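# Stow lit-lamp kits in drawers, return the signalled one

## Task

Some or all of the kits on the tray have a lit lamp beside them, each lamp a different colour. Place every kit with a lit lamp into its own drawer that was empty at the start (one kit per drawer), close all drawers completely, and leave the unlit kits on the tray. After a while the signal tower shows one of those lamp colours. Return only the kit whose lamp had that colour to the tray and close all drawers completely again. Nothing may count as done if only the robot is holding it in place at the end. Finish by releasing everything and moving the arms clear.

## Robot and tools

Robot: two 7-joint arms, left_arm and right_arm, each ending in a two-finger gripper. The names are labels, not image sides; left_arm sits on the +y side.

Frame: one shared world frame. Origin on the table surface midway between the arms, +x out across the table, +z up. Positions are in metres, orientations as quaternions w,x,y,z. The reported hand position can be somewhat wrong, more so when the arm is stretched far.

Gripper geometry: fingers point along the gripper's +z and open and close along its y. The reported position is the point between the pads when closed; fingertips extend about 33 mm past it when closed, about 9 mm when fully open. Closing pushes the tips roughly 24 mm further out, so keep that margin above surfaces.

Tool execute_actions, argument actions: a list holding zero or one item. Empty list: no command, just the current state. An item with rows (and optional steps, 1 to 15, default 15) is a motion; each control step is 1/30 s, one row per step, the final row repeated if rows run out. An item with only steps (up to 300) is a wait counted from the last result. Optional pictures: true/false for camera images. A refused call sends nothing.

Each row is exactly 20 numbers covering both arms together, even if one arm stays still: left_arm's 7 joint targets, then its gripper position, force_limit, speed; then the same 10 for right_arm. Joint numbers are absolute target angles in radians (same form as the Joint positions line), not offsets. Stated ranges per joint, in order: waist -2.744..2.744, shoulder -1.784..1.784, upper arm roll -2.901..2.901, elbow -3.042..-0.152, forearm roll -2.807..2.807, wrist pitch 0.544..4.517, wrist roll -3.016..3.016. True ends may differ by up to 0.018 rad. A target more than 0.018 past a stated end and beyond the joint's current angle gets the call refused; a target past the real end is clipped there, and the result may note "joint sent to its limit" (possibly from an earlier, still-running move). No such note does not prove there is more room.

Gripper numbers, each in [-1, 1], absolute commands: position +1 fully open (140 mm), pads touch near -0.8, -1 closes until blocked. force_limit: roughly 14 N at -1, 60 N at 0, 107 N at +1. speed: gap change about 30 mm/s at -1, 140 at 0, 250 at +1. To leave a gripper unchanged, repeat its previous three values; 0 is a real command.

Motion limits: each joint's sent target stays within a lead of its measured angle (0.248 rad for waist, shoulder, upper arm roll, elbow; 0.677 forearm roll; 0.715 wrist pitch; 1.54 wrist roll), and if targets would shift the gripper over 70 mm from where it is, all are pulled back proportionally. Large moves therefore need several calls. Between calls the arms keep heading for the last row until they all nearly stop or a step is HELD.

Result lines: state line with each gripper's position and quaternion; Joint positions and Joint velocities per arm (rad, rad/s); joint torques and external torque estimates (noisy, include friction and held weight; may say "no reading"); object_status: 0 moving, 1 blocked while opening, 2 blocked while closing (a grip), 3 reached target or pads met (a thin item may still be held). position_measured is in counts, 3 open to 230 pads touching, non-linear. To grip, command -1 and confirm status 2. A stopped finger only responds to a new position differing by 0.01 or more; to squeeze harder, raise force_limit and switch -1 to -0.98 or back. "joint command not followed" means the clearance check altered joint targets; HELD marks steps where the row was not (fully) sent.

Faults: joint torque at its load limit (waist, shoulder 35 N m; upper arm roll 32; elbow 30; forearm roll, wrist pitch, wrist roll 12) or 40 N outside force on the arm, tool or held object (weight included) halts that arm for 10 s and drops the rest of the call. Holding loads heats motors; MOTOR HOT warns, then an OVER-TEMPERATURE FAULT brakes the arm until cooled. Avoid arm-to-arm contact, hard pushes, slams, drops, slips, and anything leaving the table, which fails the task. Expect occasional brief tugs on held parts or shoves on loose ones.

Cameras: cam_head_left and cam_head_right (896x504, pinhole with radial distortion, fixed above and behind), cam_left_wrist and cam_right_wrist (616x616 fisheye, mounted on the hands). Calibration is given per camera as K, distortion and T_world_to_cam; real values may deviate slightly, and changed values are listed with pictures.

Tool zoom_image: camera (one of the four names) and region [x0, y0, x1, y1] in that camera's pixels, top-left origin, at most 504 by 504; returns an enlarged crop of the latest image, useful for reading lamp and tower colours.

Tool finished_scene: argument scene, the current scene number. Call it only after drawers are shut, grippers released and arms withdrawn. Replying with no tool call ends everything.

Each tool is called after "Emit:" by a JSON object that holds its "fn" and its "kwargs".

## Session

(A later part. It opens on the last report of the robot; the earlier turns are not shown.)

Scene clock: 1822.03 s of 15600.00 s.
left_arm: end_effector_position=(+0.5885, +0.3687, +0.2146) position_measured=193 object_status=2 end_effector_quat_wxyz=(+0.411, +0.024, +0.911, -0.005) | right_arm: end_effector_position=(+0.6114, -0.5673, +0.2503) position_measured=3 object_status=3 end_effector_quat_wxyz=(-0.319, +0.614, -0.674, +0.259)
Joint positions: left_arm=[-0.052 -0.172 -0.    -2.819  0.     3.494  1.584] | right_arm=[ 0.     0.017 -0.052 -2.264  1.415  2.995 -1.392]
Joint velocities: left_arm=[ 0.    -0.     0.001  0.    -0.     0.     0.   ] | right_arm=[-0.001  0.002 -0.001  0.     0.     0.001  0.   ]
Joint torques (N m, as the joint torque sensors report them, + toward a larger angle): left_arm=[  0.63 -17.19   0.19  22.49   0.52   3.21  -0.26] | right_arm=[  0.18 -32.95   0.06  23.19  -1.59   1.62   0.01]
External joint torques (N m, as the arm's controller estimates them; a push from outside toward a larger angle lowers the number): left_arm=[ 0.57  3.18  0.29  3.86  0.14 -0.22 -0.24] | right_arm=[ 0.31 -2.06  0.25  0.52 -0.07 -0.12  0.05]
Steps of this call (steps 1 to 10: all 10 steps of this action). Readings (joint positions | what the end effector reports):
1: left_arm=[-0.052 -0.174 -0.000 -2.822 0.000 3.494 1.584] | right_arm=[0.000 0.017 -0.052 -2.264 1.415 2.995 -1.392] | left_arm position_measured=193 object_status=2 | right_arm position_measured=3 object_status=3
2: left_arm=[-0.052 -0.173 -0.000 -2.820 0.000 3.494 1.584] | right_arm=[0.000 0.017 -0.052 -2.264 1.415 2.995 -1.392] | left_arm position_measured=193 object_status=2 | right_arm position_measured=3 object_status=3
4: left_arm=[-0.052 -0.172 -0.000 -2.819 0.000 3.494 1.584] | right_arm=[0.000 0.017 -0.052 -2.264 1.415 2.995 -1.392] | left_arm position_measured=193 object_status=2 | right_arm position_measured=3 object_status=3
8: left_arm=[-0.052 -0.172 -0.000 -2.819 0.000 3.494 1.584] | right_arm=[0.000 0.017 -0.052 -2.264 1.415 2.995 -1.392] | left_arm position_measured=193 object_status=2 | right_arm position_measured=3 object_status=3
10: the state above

Emit:
{"fn": "execute_actions", "kwargs": {"actions": [{"rows": [[-0.051,-0.176,0,-2.823,0,3.494,1.578,0,0,-0.3, 0,0.017,-0.05,-2.264,1.415,2.995,-1.392,1,0,0]], "steps": 10}], "pictures": false}}

Emit:
{"fn": "execute_actions", "kwargs": {"actions": [{"rows": [[-0.05,-0.334,0,-2.978,0,3.4,1.578,0,0,-0.3, 0,0.017,-0.05,-2.264,1.415,2.995,-1.392,1,0,0]], "steps": 10}], "pictures": false}}

Emit:
{"fn": "execute_actions", "kwargs": {"actions": [{"rows": [[0.5,-0.15,0,-2.85,0.7,3.5,1.3,0,0,-0.3, 0,0.017,-0.05,-2.264,1.415,2.995,-1.392,1,0,0]], "steps": 15}], "pictures": false}}

Emit:
{"fn": "execute_actions", "kwargs": {"actions": [{"rows": [[0.995,0.1565,0,-2.6105,1.42,3.858,1.07,0,0,-0.3, 0,0.017,-0.05,-2.264,1.415,2.995,-1.392,1,0,0]], "steps": 15}], "pictures": false}}

Emit:
{"fn": "execute_actions", "kwargs": {"actions": [{"steps": 30}]}}

Scene clock: 1935.10 s of 15600.00 s.
left_arm: end_effector_position=(+0.5877, +0.3688, +0.2144) position_measured=142 object_status=0 end_effector_quat_wxyz=(+0.411, +0.024, +0.911, -0.005) | right_arm: end_effector_position=(+0.6114, -0.5673, +0.2503) position_measured=3 object_status=3 end_effector_quat_wxyz=(-0.319, +0.614, -0.674, +0.259)
Joint positions: left_arm=[-0.052 -0.174 -0.    -2.822  0.     3.494  1.584] | right_arm=[ 0.     0.017 -0.052 -2.264  1.415  2.995 -1.392]
Joint velocities: left_arm=[-0.001 -0.001 -0.001 -0.     0.    -0.     0.001] | right_arm=[ 0.     0.001 -0.    -0.001 -0.001  0.     0.001]
Joint torques (N m, as the joint torque sensors report them, + toward a larger angle): left_arm=[ -0.35 -21.61   0.26  17.23   0.6    3.36  -0.31] | right_arm=[  0.47 -32.4   -0.01  23.08  -1.57   1.61   0.05]
External joint torques (N m, as the arm's controller estimates them; a push from outside toward a larger angle lowers the number): left_arm=[-0.4  -1.29  0.37 -1.43  0.21 -0.07 -0.29] | right_arm=[ 0.44 -1.47  0.02  0.4  -0.03 -0.11  0.09]
Steps of this call (steps 1 to 15: the robot went on to your last target; steps 16 to 90: nothing new was sent; then 109.73 s passed at rest; steps 91 to 100: all 10 steps of this action). Readings (joint positions | what the end effector reports):
91: left_arm=[-0.052 -0.173 -0.000 -2.820 0.000 3.494 1.584] | right_arm=[0.000 0.017 -0.052 -2.264 1.415 2.995 -1.392] | left_arm position_measured=193 object_status=0 | right_arm position_measured=3 object_status=3
92: left_arm=[-0.052 -0.174 -0.000 -2.821 0.000 3.494 1.584] | right_arm=[0.000 0.017 -0.052 -2.264 1.415 2.995 -1.392] | left_arm position_measured=192 object_status=0 | right_arm position_measured=3 object_status=3
94: left_arm=[-0.052 -0.174 -0.000 -2.821 0.000 3.494 1.584] | right_arm=[0.000 0.017 -0.052 -2.264 1.415 2.995 -1.392] | left_arm position_measured=177 object_status=0 | right_arm position_measured=3 object_status=3
98: left_arm=[-0.052 -0.174 -0.000 -2.822 0.000 3.494 1.584] | right_arm=[0.000 0.017 -0.052 -2.264 1.415 2.995 -1.392] | left_arm position_measured=154 object_status=0 | right_arm position_measured=3 object_status=3
100: the state above

Scene clock: 1935.43 s of 15600.00 s.
left_arm: end_effector_position=(+0.5259, +0.3710, +0.1935) position_measured=129 object_status=3 end_effector_quat_wxyz=(+0.376, +0.024, +0.926, -0.004) | right_arm: end_effector_position=(+0.6114, -0.5673, +0.2503) position_measured=3 object_status=3 end_effector_quat_wxyz=(-0.319, +0.614, -0.674, +0.259)
Joint positions: left_arm=[-0.052 -0.33  -0.    -2.975  0.001  3.417  1.584] | right_arm=[ 0.     0.017 -0.052 -2.264  1.415  2.995 -1.392]
Joint velocities: left_arm=[ 0.    -0.024  0.    -0.025 -0.001 -0.077 -0.   ] | right_arm=[ 0.001  0.001 -0.     0.     0.001 -0.    -0.002]
Joint torques (N m, as the joint torque sensors report them, + toward a larger angle): left_arm=[  0.22 -15.5    0.22  17.38   0.36   2.86  -0.27] | right_arm=[  0.15 -32.64   0.2   23.27  -1.57   1.6    0.07]
External joint torques (N m, as the arm's controller estimates them; a push from outside toward a larger angle lowers the number): left_arm=[ 0.22 -0.79  0.53 -1.63 -0.04 -0.62 -0.25] | right_arm=[-0.06 -1.75  0.06  0.58 -0.02 -0.1   0.11]
Steps of this call (steps 1 to 10: all 10 steps of this action). Readings (joint positions | what the end effector reports):
1: left_arm=[-0.052 -0.209 -0.000 -2.857 0.001 3.480 1.584] | right_arm=[0.000 0.017 -0.052 -2.264 1.415 2.995 -1.392] | left_arm position_measured=136 object_status=0 | right_arm position_measured=3 object_status=3
2: left_arm=[-0.052 -0.253 -0.000 -2.900 0.001 3.466 1.584] | right_arm=[0.000 0.017 -0.052 -2.264 1.415 2.995 -1.392] | left_arm position_measured=131 object_status=0 | right_arm position_measured=3 object_status=3
4: left_arm=[-0.052 -0.302 -0.000 -2.946 0.001 3.446 1.584] | right_arm=[0.000 0.017 -0.052 -2.264 1.415 2.995 -1.392] | left_arm position_measured=129 object_status=0 | right_arm position_measured=3 object_status=3
8: left_arm=[-0.052 -0.327 -0.000 -2.972 0.001 3.423 1.584] | right_arm=[0.000 0.017 -0.052 -2.264 1.415 2.995 -1.392] | left_arm position_measured=129 object_status=0 | right_arm position_measured=3 object_status=3
10: the state above

Scene clock: 1935.93 s of 15600.00 s.
left_arm: end_effector_position=(+0.5240, +0.5416, +0.1663) position_measured=129 object_status=3 end_effector_quat_wxyz=(+0.356, +0.006, +0.932, +0.071) | right_arm: end_effector_position=(+0.6114, -0.5673, +0.2503) position_measured=3 object_status=3 end_effector_quat_wxyz=(-0.319, +0.614, -0.674, +0.259)
Joint positions: left_arm=[ 0.495 -0.152  0.004 -2.852  0.683  3.49   1.364] | right_arm=[ 0.     0.017 -0.052 -2.264  1.415  2.995 -1.392]
Joint velocities: left_arm=[ 0.02   0.002 -0.015  0.001  0.12   0.032 -0.19 ] | right_arm=[ 0.     0.002  0.     0.001 -0.001  0.     0.002]
Joint torques (N m, as the joint torque sensors report them, + toward a larger angle): left_arm=[  1.39 -19.09  -1.32  17.79   0.33   3.99  -0.48] | right_arm=[  0.13 -32.46   0.03  23.35  -1.56   1.64  -0.02]
External joint torques (N m, as the arm's controller estimates them; a push from outside toward a larger angle lowers the number): left_arm=[ 1.44  1.08 -1.45  0.1   0.94  0.69 -0.47] | right_arm=[ 0.11 -1.51  0.07  0.62 -0.02 -0.09  0.02]
Steps of this call (steps 1 to 15: all 15 steps of this action). Readings (joint positions | what the end effector reports):
1: left_arm=[0.013 -0.292 -0.008 -2.946 0.141 3.431 1.558] | right_arm=[0.000 0.017 -0.052 -2.264 1.415 2.995 -1.392] | left_arm position_measured=129 object_status=3 | right_arm position_measured=3 object_status=3
2: left_arm=[0.087 -0.243 -0.010 -2.908 0.277 3.444 1.532] | right_arm=[0.000 0.017 -0.052 -2.264 1.415 2.995 -1.392] | left_arm position_measured=129 object_status=3 | right_arm position_measured=3 object_status=3
4: left_arm=[0.231 -0.188 -0.009 -2.873 0.449 3.460 1.490] | right_arm=[0.000 0.017 -0.052 -2.264 1.415 2.995 -1.392] | left_arm position_measured=129 object_status=3 | right_arm position_measured=3 object_status=3
8: left_arm=[0.441 -0.158 0.004 -2.855 0.604 3.476 1.429] | right_arm=[0.000 0.017 -0.052 -2.264 1.415 2.995 -1.392] | left_arm position_measured=129 object_status=3 | right_arm position_measured=3 object_status=3
15: the state above

Scene clock: 1936.43 s of 15600.00 s.
left_arm: end_effector_position=(+0.4802, +0.6364, +0.1459) position_measured=129 object_status=3 end_effector_quat_wxyz=(+0.401, +0.043, +0.915, +0.012) | right_arm: end_effector_position=(+0.6114, -0.5673, +0.2503) position_measured=3 object_status=3 end_effector_quat_wxyz=(-0.319, +0.614, -0.674, +0.259)
Joint positions: left_arm=[ 0.992  0.154  0.004 -2.613  1.404  3.834  1.133] | right_arm=[ 0.     0.017 -0.052 -2.264  1.415  2.995 -1.392]
Joint velocities: left_arm=[ 0.001  0.003 -0.023  0.003  0.112  0.12  -0.186] | right_arm=[ 0.001 -0.001  0.001  0.001  0.     0.     0.001]
Joint torques (N m, as the joint torque sensors report them, + toward a larger angle): left_arm=[  1.09 -26.08  -0.87  14.87  -0.38   3.87  -0.33] | right_arm=[ -0.15 -32.61  -0.11  23.25  -1.54   1.6    0.01]
External joint torques (N m, as the arm's controller estimates them; a push from outside toward a larger angle lowers the number): left_arm=[ 0.5   1.45 -0.94  0.17  0.95  0.74 -0.32] | right_arm=[-0.23 -1.66 -0.12  0.56  0.   -0.12  0.06]
Steps of this call (steps 1 to 15: all 15 steps of this action). Readings (joint positions | what the end effector reports):
1: left_arm=[0.556 -0.098 -0.009 -2.796 0.828 3.550 1.335] | right_arm=[0.000 0.017 -0.052 -2.264 1.415 2.995 -1.392] | left_arm position_measured=129 object_status=3 | right_arm position_measured=3 object_status=3
2: left_arm=[0.627 -0.022 -0.013 -2.724 0.970 3.609 1.309] | right_arm=[0.000 0.017 -0.052 -2.264 1.415 2.995 -1.392] | left_arm position_measured=129 object_status=3 | right_arm position_measured=3 object_status=3
4: left_arm=[0.774 0.084 -0.014 -2.653 1.161 3.689 1.263] | right_arm=[0.000 0.017 -0.052 -2.264 1.415 2.995 -1.392] | left_arm position_measured=129 object_status=3 | right_arm position_measured=3 object_status=3
8: left_arm=[0.965 0.149 0.010 -2.619 1.329 3.775 1.197] | right_arm=[0.000 0.017 -0.052 -2.264 1.415 2.995 -1.392] | left_arm position_measured=129 object_status=3 | right_arm position_measured=3 object_status=3
15: the state above

Scene clock: 1937.43 s of 15600.00 s.
left_arm: end_effector_position=(+0.4815, +0.6301, +0.1499) position_measured=129 object_status=3 end_effector_quat_wxyz=(+0.407, +0.026, +0.913, -0.005) | right_arm: end_effector_position=(+0.6114, -0.5673, +0.2503) position_measured=3 object_status=3 end_effector_quat_wxyz=(-0.319, +0.614, -0.674, +0.259)
Joint positions: left_arm=[ 0.992  0.154  0.003 -2.612  1.417  3.854  1.079] | right_arm=[ 0.     0.017 -0.052 -2.264  1.415  2.995 -1.392]
Joint velocities: left_arm=[ 0.002 -0.     0.001 -0.001  0.001  0.001 -0.006] | right_arm=[-0.    -0.     0.002 -0.002 -0.001 -0.    -0.002]
Joint torques (N m, as the joint torque sensors report them, + toward a larger angle): left_arm=[  1.66 -25.45  -1.38  15.4   -0.36   4.03  -0.31] | right_arm=[ -0.11 -32.54   0.    23.16  -1.47   1.64  -0.01]
External joint torques (N m, as the arm's controller estimates them; a push from outside toward a larger angle lowers the number): left_arm=[ 1.64  2.07 -0.91  0.91  0.85  0.82 -0.29] | right_arm=[-0.33 -1.63 -0.15  0.51  0.08 -0.06  0.03]
Steps of this call (steps 1 to 30: the robot went on to your last target). Readings (joint positions | what the end effector reports):
1: left_arm=[0.992 0.154 0.003 -2.612 1.408 3.838 1.127] | right_arm=[0.000 0.017 -0.052 -2.264 1.415 2.995 -1.392] | left_arm position_measured=129 object_status=3 | right_arm position_measured=3 object_status=3
2: left_arm=[0.992 0.154 0.003 -2.612 1.410 3.841 1.122] | right_arm=[0.000 0.017 -0.052 -2.264 1.415 2.995 -1.392] | left_arm position_measured=129 object_status=3 | right_arm position_measured=3 object_status=3
4: left_arm=[0.992 0.154 0.003 -2.612 1.413 3.845 1.113] | right_arm=[0.000 0.017 -0.052 -2.264 1.415 2.995 -1.392] | left_arm position_measured=129 object_status=3 | right_arm position_measured=3 object_status=3
8: left_arm=[0.992 0.154 0.003 -2.612 1.416 3.850 1.100] | right_arm=[0.000 0.017 -0.052 -2.264 1.415 2.995 -1.392] | left_arm position_measured=129 object_status=3 | right_arm position_measured=3 object_status=3
30: the state above
All arms were judged still, so your last target was given up. Only a new action makes them travel on or press farther. Fingers that are still opening or closing keep moving.
camera_calibration (this result's frames):
cam_left_wrist: T_world_to_cam=[[0.198721, 0.975648, 0.0928528, -0.716172], [0.281695, -0.147606, 0.948082, -0.171687], [0.9387, -0.162248, -0.304168, -0.11359], [0, 0, 0, 1]] pos_world=[0.297309, 0.654959, 0.194721]
cam_right_wrist: T_world_to_cam=[[-0.674773, 0.112803, -0.729354, 0.656197], [-0.245956, 0.897385, 0.366341, 0.559087], [0.695835, 0.426586, -0.577787, 0.137366], [0, 0, 0, 1]] pos_world=[0.484711, -0.634335, 0.353152]

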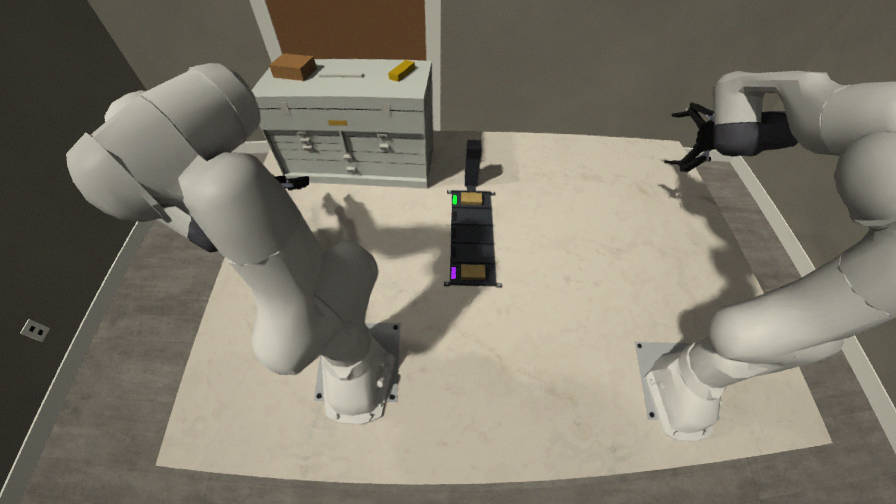

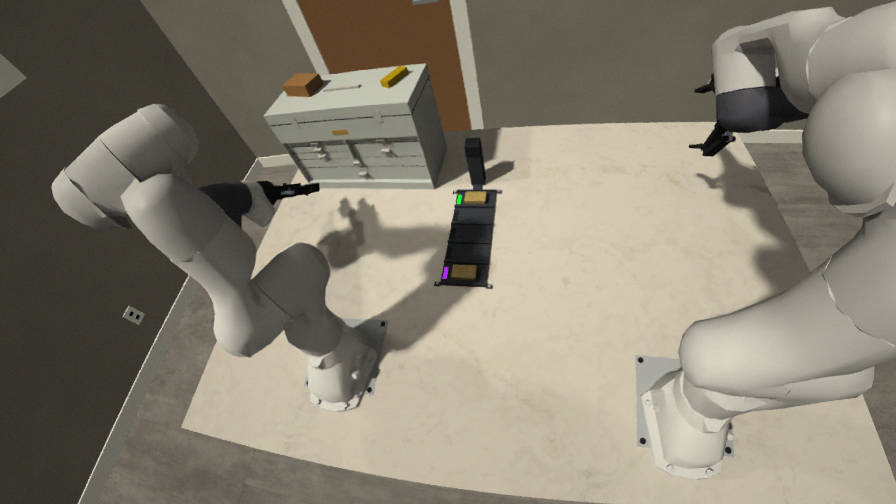

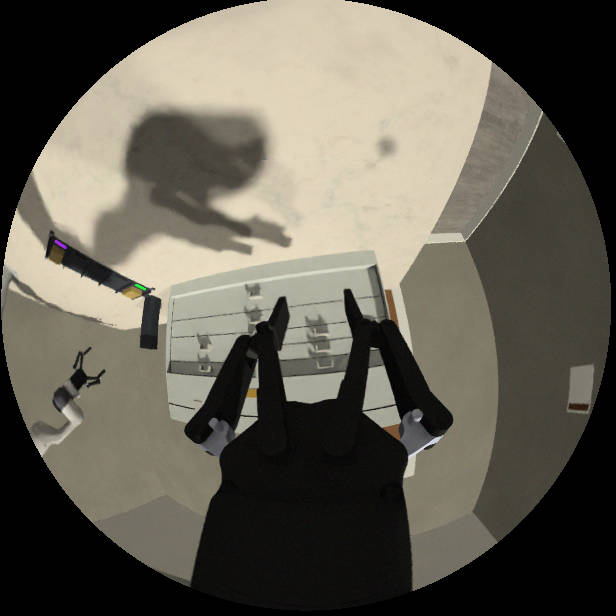

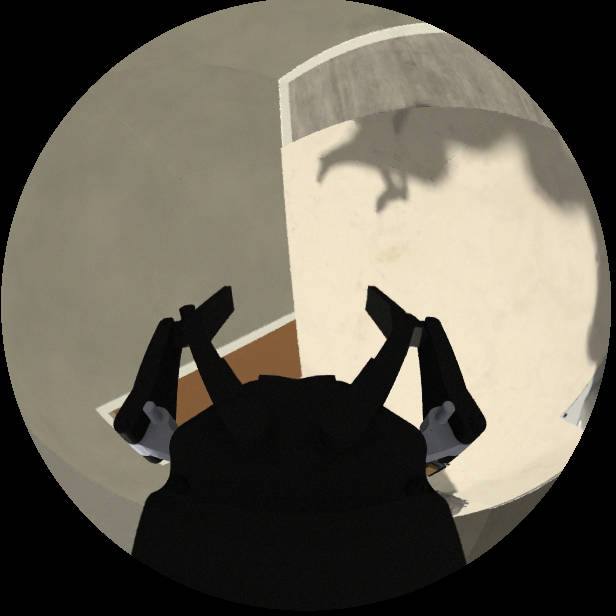

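Emit:
{"fn": "execute_actions", "kwargs": {"actions": [{"rows": [[0.8613,0.2262,0,-2.485,1.354,3.796,0.99,0,0,-0.3, 0,0.017,-0.05,-2.264,1.415,2.995,-1.392,1,0,0]], "steps": 12}], "pictures": false}}

Emit:
{"fn": "execute_actions", "kwargs": {"actions": [{"rows": [[0.778,0.292,0,-2.365,1.343,3.745,0.915,0,0,-0.3, 0,0.017,-0.05,-2.264,1.415,2.995,-1.392,1,0,0]], "steps": 15}], "pictures": false}}

Emit:
{"fn": "execute_actions", "kwargs": {"actions": [{"steps": 20}]}}

Emit:
{"fn": "zoom_image", "kwargs": {"camera": "cam_left_wrist", "region": [220, 240, 420, 400]}}

Scene clock: 1949.07 s of 15600.00 s.
left_arm: end_effector_position=(+0.5415, +0.6226, +0.1530) position_measured=129 object_status=3 end_effector_quat_wxyz=(+0.411, +0.037, +0.911, -0.007) | right_arm: end_effector_position=(+0.6114, -0.5673, +0.2503) position_measured=3 object_status=3 end_effector_quat_wxyz=(-0.319, +0.614, -0.674, +0.259)
Joint positions: left_arm=[ 0.864  0.224 -0.003 -2.487  1.359  3.805  1.018] | right_arm=[ 0.     0.017 -0.052 -2.264  1.415  2.995 -1.392]
Joint velocities: left_arm=[-0.001  0.006  0.001  0.008 -0.02  -0.03  -0.071] | right_arm=[ 0.002 -0.001  0.001 -0.    -0.     0.    -0.001]
Joint torques (N m, as the joint torque sensors report them, + toward a larger angle): left_arm=[ -1.99 -29.37   1.17  16.36  -1.79   2.66  -0.27] | right_arm=[  0.07 -32.84  -0.18  23.12  -1.54   1.62   0.05]
External joint torques (N m, as the arm's controller estimates them; a push from outside toward a larger angle lowers the number): left_arm=[-1.97  1.53  1.88  0.78 -0.48 -0.5  -0.26] | right_arm=[ 0.01 -1.87 -0.18  0.43  0.   -0.11  0.09]
Steps of this call (steps 1 to 90: nothing new was sent; then 8.23 s passed at rest; steps 91 to 102: all 12 steps of this action). Readings (joint positions | what the end effector reports):
91: left_arm=[0.966 0.172 0.012 -2.583 1.405 3.846 1.069] | right_arm=[0.000 0.017 -0.052 -2.264 1.415 2.995 -1.392] | left_arm position_measured=129 object_status=3 | right_arm position_measured=3 object_status=3
92: left_arm=[0.935 0.191 0.011 -2.548 1.392 3.837 1.062] | right_arm=[0.000 0.017 -0.052 -2.264 1.415 2.995 -1.392] | left_arm position_measured=129 object_status=3 | right_arm position_measured=3 object_status=3
94: left_arm=[0.891 0.211 0.002 -2.510 1.376 3.824 1.049] | right_arm=[0.000 0.017 -0.052 -2.264 1.415 2.995 -1.392] | left_arm position_measured=129 object_status=3 | right_arm position_measured=3 object_status=3
98: left_arm=[0.865 0.222 -0.003 -2.490 1.364 3.812 1.030] | right_arm=[0.000 0.017 -0.052 -2.264 1.415 2.995 -1.392] | left_arm position_measured=129 object_status=3 | right_arm position_measured=3 object_status=3
102: the state above

Scene clock: 1949.57 s of 15600.00 s.
left_arm: end_effector_position=(+0.5867, +0.6222, +0.1513) position_measured=129 object_status=3 end_effector_quat_wxyz=(+0.409, +0.035, +0.912, -0.006) | right_arm: end_effector_position=(+0.6114, -0.5673, +0.2503) position_measured=3 object_status=3 end_effector_quat_wxyz=(-0.319, +0.614, -0.674, +0.259)
Joint positions: left_arm=[ 0.78   0.29  -0.002 -2.367  1.346  3.752  0.941] | right_arm=[ 0.     0.017 -0.052 -2.264  1.415  2.995 -1.392]
Joint velocities: left_arm=[-0.     0.001 -0.001  0.001 -0.003 -0.017 -0.061] | right_arm=[-0.    -0.002 -0.    -0.001  0.    -0.    -0.001]
Joint torques (N m, as the joint torque sensors report them, + toward a larger angle): left_arm=[ -1.79 -32.58   0.5   16.58  -2.01   2.46  -0.36] | right_arm=[  0.18 -32.65  -0.25  22.99  -1.54   1.62   0.06]
External joint torques (N m, as the arm's controller estimates them; a push from outside toward a larger angle lowers the number): left_arm=[-1.72  1.47  1.46 -0.05 -0.55 -0.63 -0.34] | right_arm=[ 0.21 -1.67 -0.15  0.3  -0.01 -0.11  0.1 ]
Steps of this call (steps 1 to 15: all 15 steps of this action). Readings (joint positions | what the end effector reports):
1: left_arm=[0.847 0.240 0.005 -2.459 1.357 3.797 1.009] | right_arm=[0.000 0.017 -0.052 -2.264 1.415 2.995 -1.392] | left_arm position_measured=129 object_status=3 | right_arm position_measured=3 object_status=3
2: left_arm=[0.828 0.258 0.005 -2.425 1.353 3.787 1.000] | right_arm=[0.000 0.017 -0.052 -2.264 1.415 2.995 -1.392] | left_arm position_measured=129 object_status=3 | right_arm position_measured=3 object_status=3
4: left_arm=[0.799 0.277 0.001 -2.390 1.349 3.774 0.985] | right_arm=[0.000 0.017 -0.052 -2.264 1.415 2.995 -1.392] | left_arm position_measured=129 object_status=3 | right_arm position_measured=3 object_status=3
8: left_arm=[0.781 0.288 -0.002 -2.370 1.347 3.761 0.962] | right_arm=[0.000 0.017 -0.052 -2.264 1.415 2.995 -1.392] | left_arm position_measured=129 object_status=3 | right_arm position_measured=3 object_status=3
15: the state above

Scene clock: 1950.23 s of 15600.00 s.
left_arm: end_effector_position=(+0.5865, +0.6229, +0.1507) position_measured=129 object_status=3 end_effector_quat_wxyz=(+0.408, +0.027, +0.912, -0.009) | right_arm: end_effector_position=(+0.6114, -0.5673, +0.2503) position_measured=3 object_status=3 end_effector_quat_wxyz=(-0.319, +0.614, -0.674, +0.259)
Joint positions: left_arm=[ 0.78   0.29  -0.002 -2.366  1.346  3.749  0.924] | right_arm=[ 0.     0.017 -0.052 -2.264  1.415  2.995 -1.392]
Joint velocities: left_arm=[ 0.    -0.001 -0.     0.001 -0.001 -0.001 -0.007] | right_arm=[ 0.001 -0.002  0.    -0.     0.001 -0.    -0.002]
Joint torques (N m, as the joint torque sensors report them, + toward a larger angle): left_arm=[ -1.58 -32.31   0.25  17.5   -1.92   2.52  -0.29] | right_arm=[  0.24 -32.79  -0.3   23.29  -1.54   1.67   0.  ]
External joint torques (N m, as the arm's controller estimates them; a push from outside toward a larger angle lowers the number): left_arm=[-1.63  1.72  1.09  0.77 -0.43 -0.55 -0.27] | right_arm=[ 0.25 -1.76 -0.23  0.58 -0.01 -0.07  0.05]
Steps of this call (steps 1 to 20: the robot went on to your last target). Readings (joint positions | what the end effector reports):
1: left_arm=[0.780 0.290 -0.002 -2.367 1.346 3.752 0.939] | right_arm=[0.000 0.017 -0.052 -2.264 1.415 2.995 -1.392] | left_arm position_measured=129 object_status=3 | right_arm position_measured=3 object_status=3
2: left_arm=[0.780 0.290 -0.002 -2.367 1.346 3.751 0.937] | right_arm=[0.000 0.017 -0.052 -2.264 1.415 2.995 -1.392] | left_arm position_measured=129 object_status=3 | right_arm position_measured=3 object_status=3
4: left_arm=[0.780 0.290 -0.002 -2.367 1.346 3.750 0.934] | right_arm=[0.000 0.017 -0.052 -2.264 1.415 2.995 -1.392] | left_arm position_measured=129 object_status=3 | right_arm position_measured=3 object_status=3
8: left_arm=[0.780 0.290 -0.002 -2.367 1.346 3.750 0.930] | right_arm=[0.000 0.017 -0.052 -2.264 1.415 2.995 -1.392] | left_arm position_measured=129 object_status=3 | right_arm position_measured=3 object_status=3
20: the state above
camera_calibration (this result's frames):
cam_left_wrist: T_world_to_cam=[[0.202995, 0.975252, 0.0876102, -0.731537], [0.279567, -0.143474, 0.949346, -0.204539], [0.938422, -0.16822, -0.301773, -0.209566], [0, 0, 0, 1]] pos_world=[0.402342, 0.648834, 0.195027]
cam_right_wrist: T_world_to_cam=[[-0.674773, 0.112803, -0.729354, 0.656197], [-0.245956, 0.897385, 0.366341, 0.559087], [0.695835, 0.426586, -0.577787, 0.137366], [0, 0, 0, 1]] pos_world=[0.484711, -0.634336, 0.353152]

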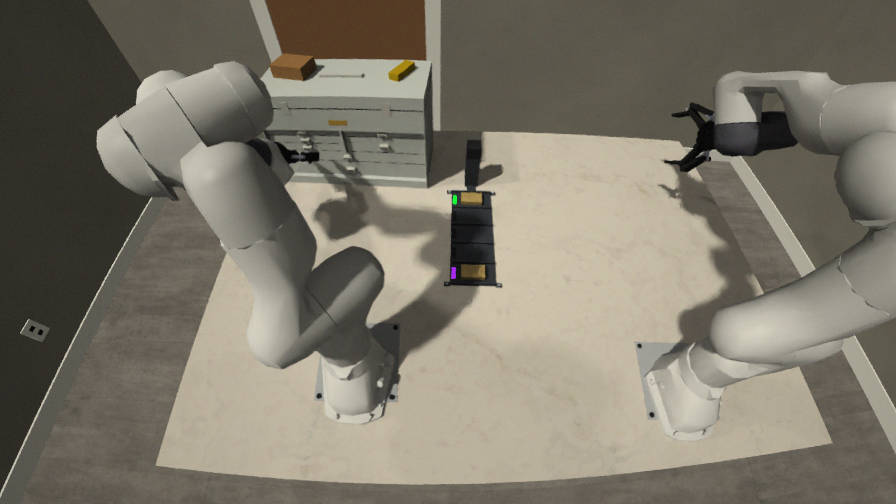

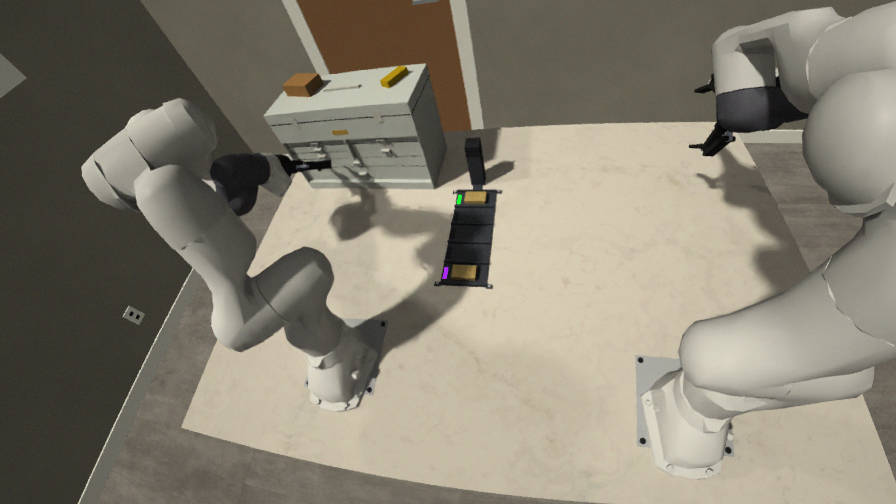

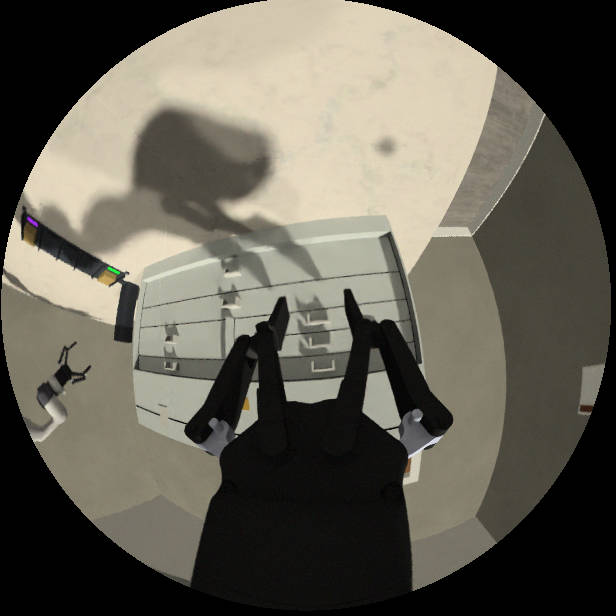

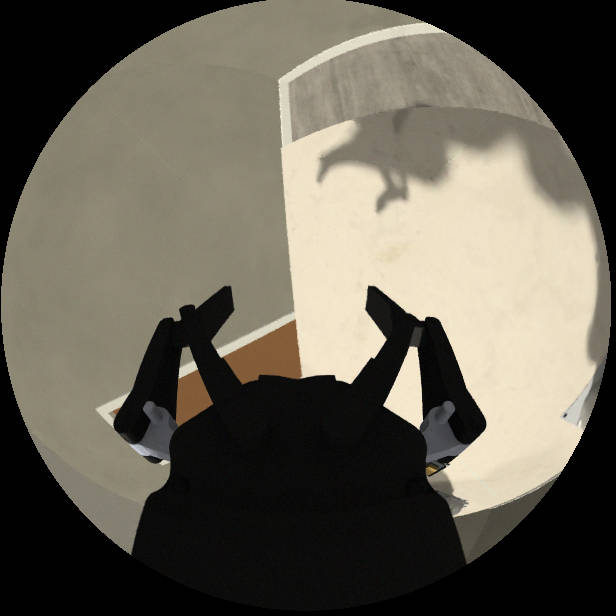

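Region (220, 240, 420, 400) of cam_left_wrist's 616x616 image, scaled by 2.520, with more detail than that image has; it fills the top 403 rows of this view, and the rest is white.

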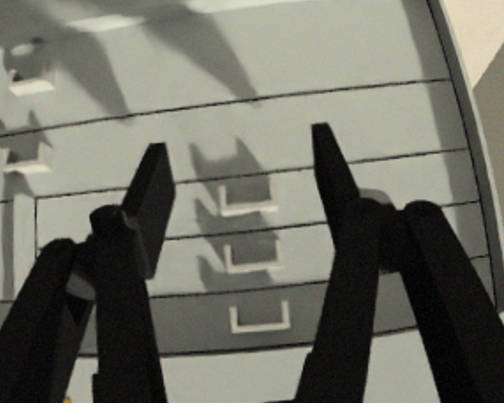

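Go to WP0.

Emit:
{"fn": "execute_actions", "kwargs": {"actions": [{"rows": [[0.765,0.302,0,-2.346,1.342,3.735,0.89,0,0,-0.3, 0,0.017,-0.05,-2.264,1.415,2.995,-1.392,1,0,0],[0.765,0.302,0,-2.346,1.342,3.735,0.89,0,0,-0.3, 0,0.017,-0.05,-2.264,1.415,2.995,-1.392,1,0,0],[0.765,0.302,0,-2.346,1.342,3.73,0.89,0,0,-0.3, 0,0.017,-0.05,-2.264,1.415,2.995,-1.392,1,0,0],[0.7514,0.3135,0,-2.325,1.34,3.729,0.889,0,0,-0.3, 0,0.017,-0.05,-2.264,1.415,2.995,-1.392,1,0,0]], "steps": 15}], "pictures": false}}

Emit:
{"fn": "execute_actions", "kwargs": {"actions": [{"steps": 12}]}}

Emit:
{"fn": "zoom_image", "kwargs": {"camera": "cam_left_wrist", "region": [220, 240, 420, 400]}}

Scene clock: 1965.20 s of 15600.00 s.
left_arm: end_effector_position=(+0.6014, +0.6223, +0.1510) position_measured=129 object_status=3 end_effector_quat_wxyz=(+0.409, +0.027, +0.912, -0.008) | right_arm: end_effector_position=(+0.6114, -0.5673, +0.2503) position_measured=3 object_status=3 end_effector_quat_wxyz=(-0.319, +0.614, -0.674, +0.259)
Joint positions: left_arm=[ 0.754  0.311 -0.    -2.327  1.343  3.734  0.901] | right_arm=[ 0.     0.017 -0.052 -2.264  1.415  2.995 -1.392]
Joint velocities: left_arm=[-0.     0.    -0.001  0.002 -0.    -0.006 -0.018] | right_arm=[ 0.001 -0.002  0.001 -0.001 -0.    -0.001  0.   ]
Joint torques (N m, as the joint torque sensors report them, + toward a larger angle): left_arm=[ -2.25 -33.39  -0.68  17.23  -2.07   2.53  -0.18] | right_arm=[  0.26 -32.27  -0.03  22.99  -1.49   1.64   0.06]
External joint torques (N m, as the arm's controller estimates them; a push from outside toward a larger angle lowers the number): left_arm=[-2.22  1.7   0.29  0.18 -0.55 -0.52 -0.16] | right_arm=[ 0.19 -1.36 -0.04  0.34  0.04 -0.08  0.1 ]
Steps of this call (steps 1 to 15: the robot went on to your last target; steps 16 to 90: nothing new was sent; then 11.47 s passed at rest; steps 91 to 105: all 15 steps of this action). Readings (joint positions | what the end effector reports):
91: left_arm=[0.778 0.292 -0.001 -2.362 1.346 3.748 0.919] | right_arm=[0.000 0.017 -0.052 -2.264 1.415 2.995 -1.392] | left_arm position_measured=129 object_status=3 | right_arm position_measured=3 object_status=3
92: left_arm=[0.775 0.295 -0.001 -2.357 1.345 3.746 0.917] | right_arm=[0.000 0.017 -0.052 -2.264 1.415 2.995 -1.392] | left_arm position_measured=129 object_status=3 | right_arm position_measured=3 object_status=3
94: left_arm=[0.768 0.301 -0.000 -2.346 1.345 3.742 0.913] | right_arm=[0.000 0.017 -0.052 -2.264 1.415 2.995 -1.392] | left_arm position_measured=129 object_status=3 | right_arm position_measured=3 object_status=3
98: left_arm=[0.756 0.310 -0.000 -2.330 1.343 3.737 0.907] | right_arm=[0.000 0.017 -0.052 -2.264 1.415 2.995 -1.392] | left_arm position_measured=129 object_status=3 | right_arm position_measured=3 object_status=3
105: the state above

Scene clock: 1965.60 s of 15600.00 s.
left_arm: end_effector_position=(+0.6014, +0.6225, +0.1508) position_measured=129 object_status=3 end_effector_quat_wxyz=(+0.409, +0.026, +0.912, -0.008) | right_arm: end_effector_position=(+0.6114, -0.5673, +0.2503) position_measured=3 object_status=3 end_effector_quat_wxyz=(-0.319, +0.614, -0.674, +0.259)
Joint positions: left_arm=[ 0.754  0.311 -0.    -2.327  1.343  3.733  0.897] | right_arm=[ 0.     0.017 -0.052 -2.264  1.415  2.995 -1.392]
Joint velocities: left_arm=[-0.002 -0.     0.    -0.002  0.001 -0.001 -0.005] | right_arm=[ 0.001  0.002 -0.001 -0.    -0.001  0.    -0.   ]
Joint torques (N m, as the joint torque sensors report them, + toward a larger angle): left_arm=[ -2.17 -33.14  -1.23  17.35  -2.1    2.57  -0.26] | right_arm=[ -0.26 -32.43  -0.53  22.79  -1.52   1.61   0.05]
External joint torques (N m, as the arm's controller estimates them; a push from outside toward a larger angle lowers the number): left_arm=[-2.12  1.82 -0.25  0.38 -0.58 -0.47 -0.24] | right_arm=[-0.29 -1.65 -0.51  0.2   0.02 -0.1   0.09]
Steps of this call (steps 1 to 12: the robot went on to your last target). Readings (joint positions | what the end effector reports):
1: left_arm=[0.754 0.311 -0.000 -2.327 1.343 3.734 0.900] | right_arm=[0.000 0.017 -0.052 -2.264 1.415 2.995 -1.392] | left_arm position_measured=129 object_status=3 | right_arm position_measured=3 object_status=3
2: left_arm=[0.754 0.311 -0.000 -2.327 1.343 3.734 0.900] | right_arm=[0.000 0.017 -0.052 -2.264 1.415 2.995 -1.392] | left_arm position_measured=129 object_status=3 | right_arm position_measured=3 object_status=3
4: left_arm=[0.754 0.311 -0.000 -2.327 1.343 3.734 0.899] | right_arm=[0.000 0.017 -0.052 -2.264 1.415 2.995 -1.392] | left_arm position_measured=129 object_status=3 | right_arm position_measured=3 object_status=3
8: left_arm=[0.754 0.311 -0.000 -2.327 1.343 3.733 0.898] | right_arm=[0.000 0.017 -0.052 -2.264 1.415 2.995 -1.392] | left_arm position_measured=129 object_status=3 | right_arm position_measured=3 object_status=3
12: the state above
camera_calibration (this result's frames):
cam_left_wrist: T_world_to_cam=[[0.199888, 0.975917, 0.0873501, -0.732683], [0.279351, -0.142212, 0.949599, -0.20958], [0.939152, -0.165413, -0.30105, -0.225812], [0, 0, 0, 1]] pos_world=[0.417073, 0.647881, 0.195036]
cam_right_wrist: T_world_to_cam=[[-0.674773, 0.112803, -0.729354, 0.656197], [-0.245956, 0.897385, 0.366341, 0.559087], [0.695835, 0.426586, -0.577787, 0.137366], [0, 0, 0, 1]] pos_world=[0.484711, -0.634335, 0.353152]

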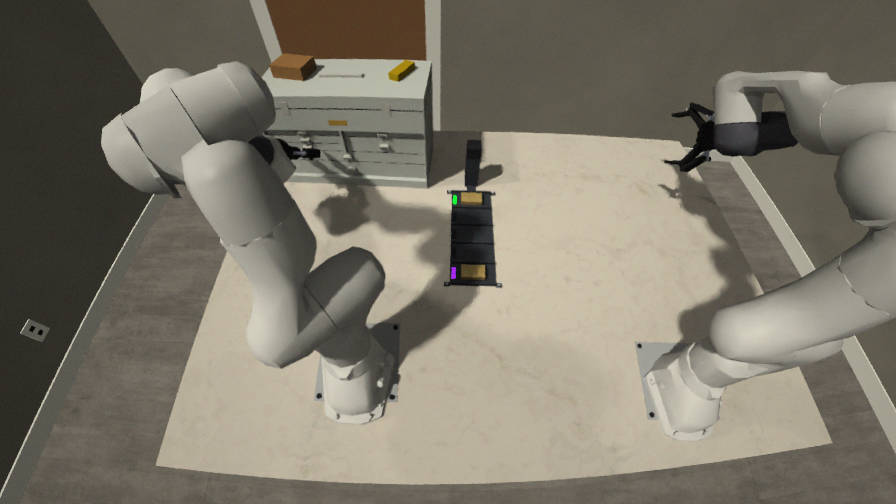

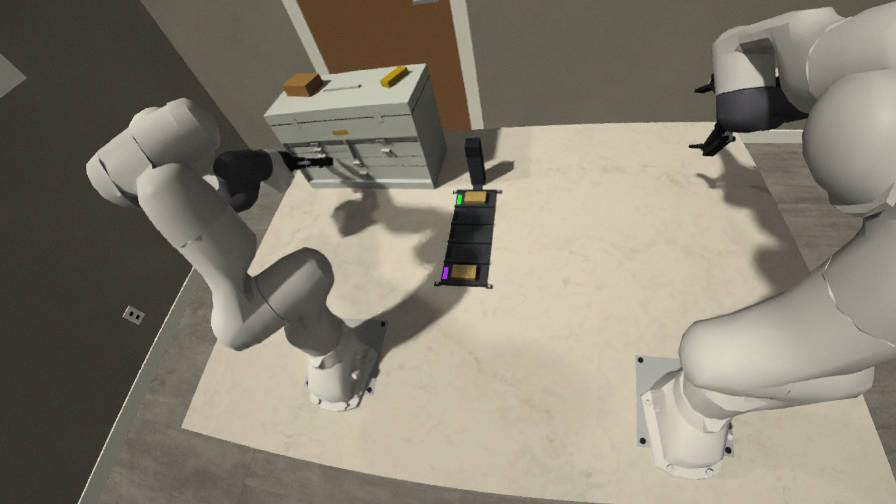

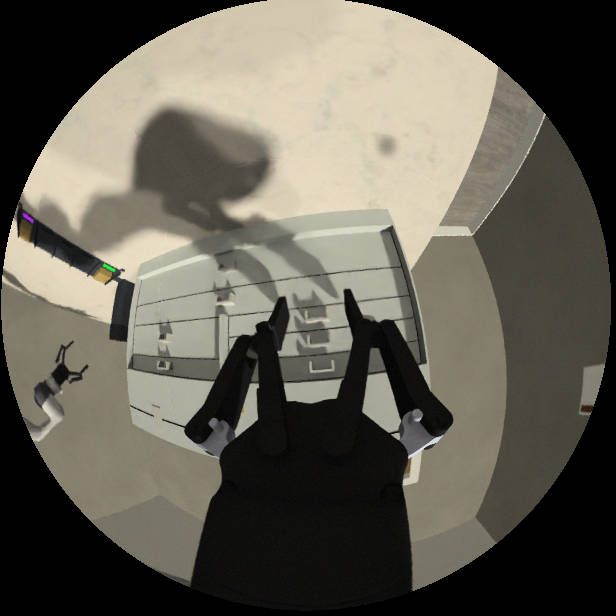

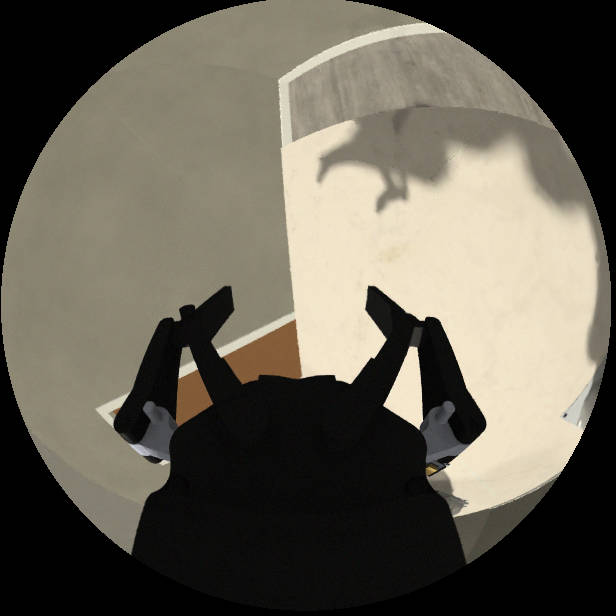

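Region (220, 240, 420, 400) of cam_left_wrist's 616x616 image, scaled by 2.520, with more detail than that image has; it fills the top 403 rows of this view, and the rest is white.

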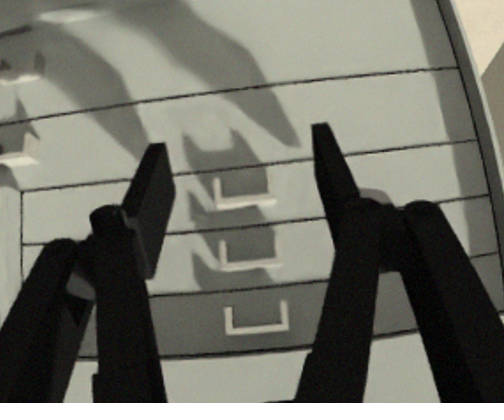

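Emit:
{"fn": "execute_actions", "kwargs": {"actions": []}}

Scene clock: 2024.30 s of 15600.00 s.
left_arm: end_effector_position=(+0.6014, +0.6226, +0.1508) position_measured=129 object_status=3 end_effector_quat_wxyz=(+0.408, +0.025, +0.912, -0.008) | right_arm: end_effector_position=(+0.6114, -0.5673, +0.2503) position_measured=3 object_status=3 end_effector_quat_wxyz=(-0.319, +0.614, -0.674, +0.259)
Joint positions: left_arm=[ 0.754  0.312 -0.    -2.326  1.343  3.733  0.896] | right_arm=[ 0.     0.017 -0.052 -2.264  1.415  2.995 -1.392]
Joint velocities: left_arm=[ 0.001  0.001 -0.001  0.001  0.001 -0.     0.   ] | right_arm=[ 0.002 -0.    -0.002 -0.    -0.002  0.001  0.001]
Joint torques (N m, as the joint torque sensors report them, + toward a larger angle): left_arm=[ -2.13 -32.81  -0.29  16.63  -2.07   2.51  -0.25] | right_arm=[  0.03 -32.81   0.    23.33  -1.56   1.62   0.07]
External joint torques (N m, as the arm's controller estimates them; a push from outside toward a larger angle lowers the number): left_arm=[-2.15  2.18  0.63 -0.39 -0.55 -0.53 -0.23] | right_arm=[-0.06 -1.83 -0.03  0.59 -0.01 -0.11  0.11]
Steps of this call (steps 1 to 15: the robot went on to your last target; steps 16 to 90: nothing new was sent; then 55.70 s passed at rest). Readings (joint positions | what the end effector reports):
1: left_arm=[0.754 0.311 -0.000 -2.327 1.343 3.733 0.897] | right_arm=[0.000 0.017 -0.052 -2.264 1.415 2.995 -1.392] | left_arm position_measured=129 object_status=3 | right_arm position_measured=3 object_status=3
2: left_arm=[0.754 0.311 -0.000 -2.327 1.343 3.733 0.897] | right_arm=[0.000 0.017 -0.052 -2.264 1.415 2.995 -1.392] | left_arm position_measured=129 object_status=3 | right_arm position_measured=3 object_status=3
4: left_arm=[0.754 0.311 -0.000 -2.327 1.343 3.733 0.897] | right_arm=[0.000 0.017 -0.052 -2.264 1.415 2.995 -1.392] | left_arm position_measured=129 object_status=3 | right_arm position_measured=3 object_status=3
8: left_arm=[0.754 0.311 -0.000 -2.326 1.343 3.733 0.896] | right_arm=[0.000 0.017 -0.052 -2.264 1.415 2.995 -1.392] | left_arm position_measured=129 object_status=3 | right_arm position_measured=3 object_status=3
90: the state above
All arms were judged still, so your last target was given up. Only a new action makes them travel on or press farther. Fingers that are still opening or closing keep moving.
camera_calibration (this result's frames):
cam_left_wrist: T_world_to_cam=[[0.198862, 0.97621, 0.0864214, -0.732184], [0.279644, -0.141039, 0.949688, -0.210469], [0.939283, -0.164689, -0.301039, -0.226382], [0, 0, 0, 1]] pos_world=[0.417097, 0.647798, 0.195007]
cam_right_wrist: T_world_to_cam=[[-0.674773, 0.112803, -0.729354, 0.656197], [-0.245956, 0.897385, 0.366341, 0.559087], [0.695835, 0.426586, -0.577787, 0.137366], [0, 0, 0, 1]] pos_world=[0.484711, -0.634336, 0.353152]

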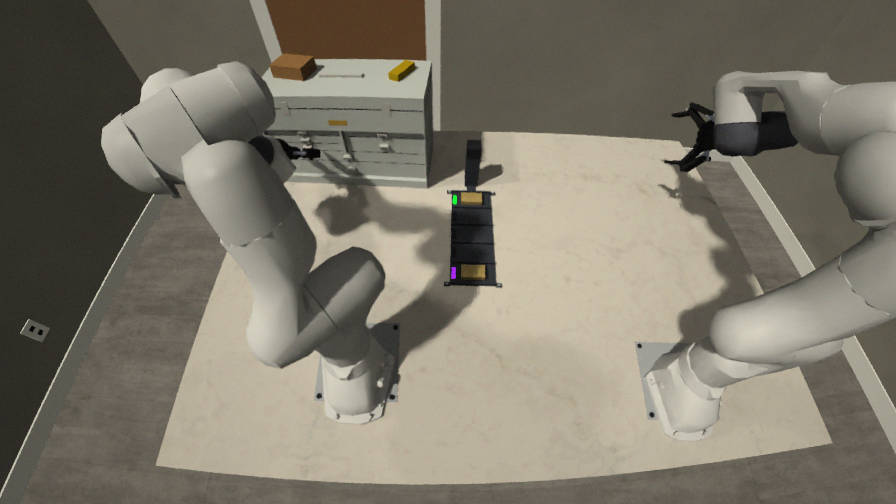

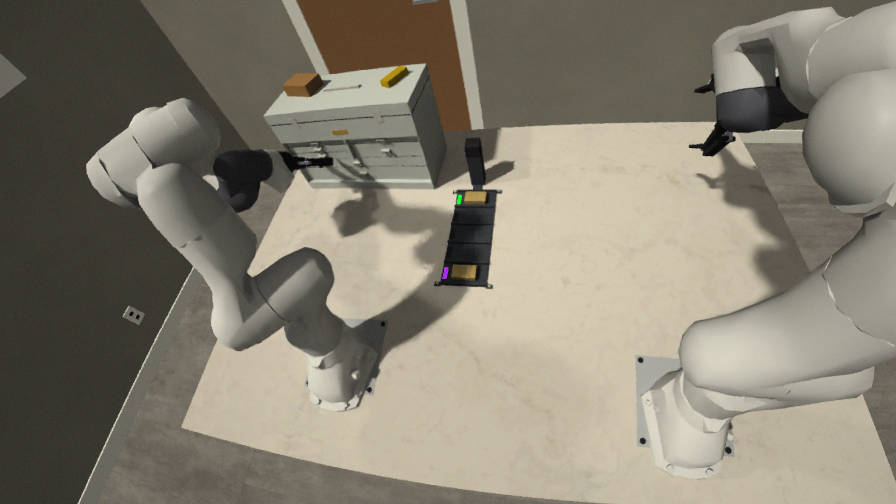

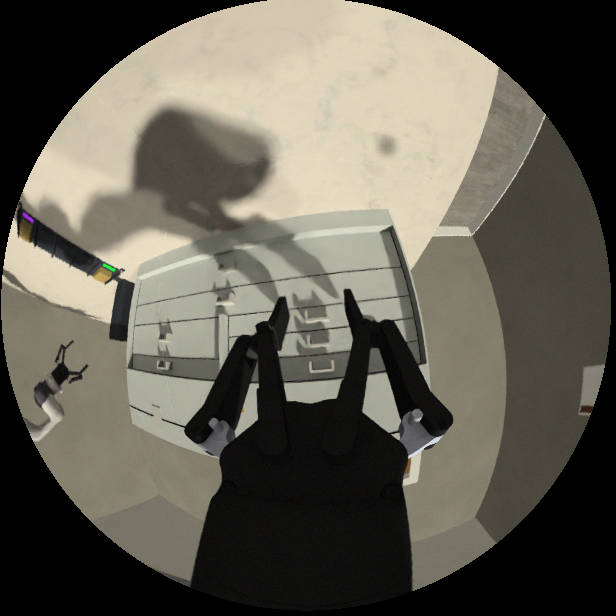

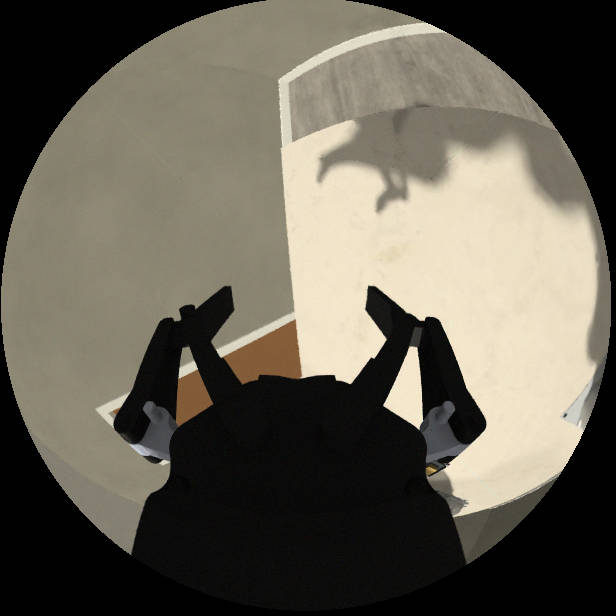

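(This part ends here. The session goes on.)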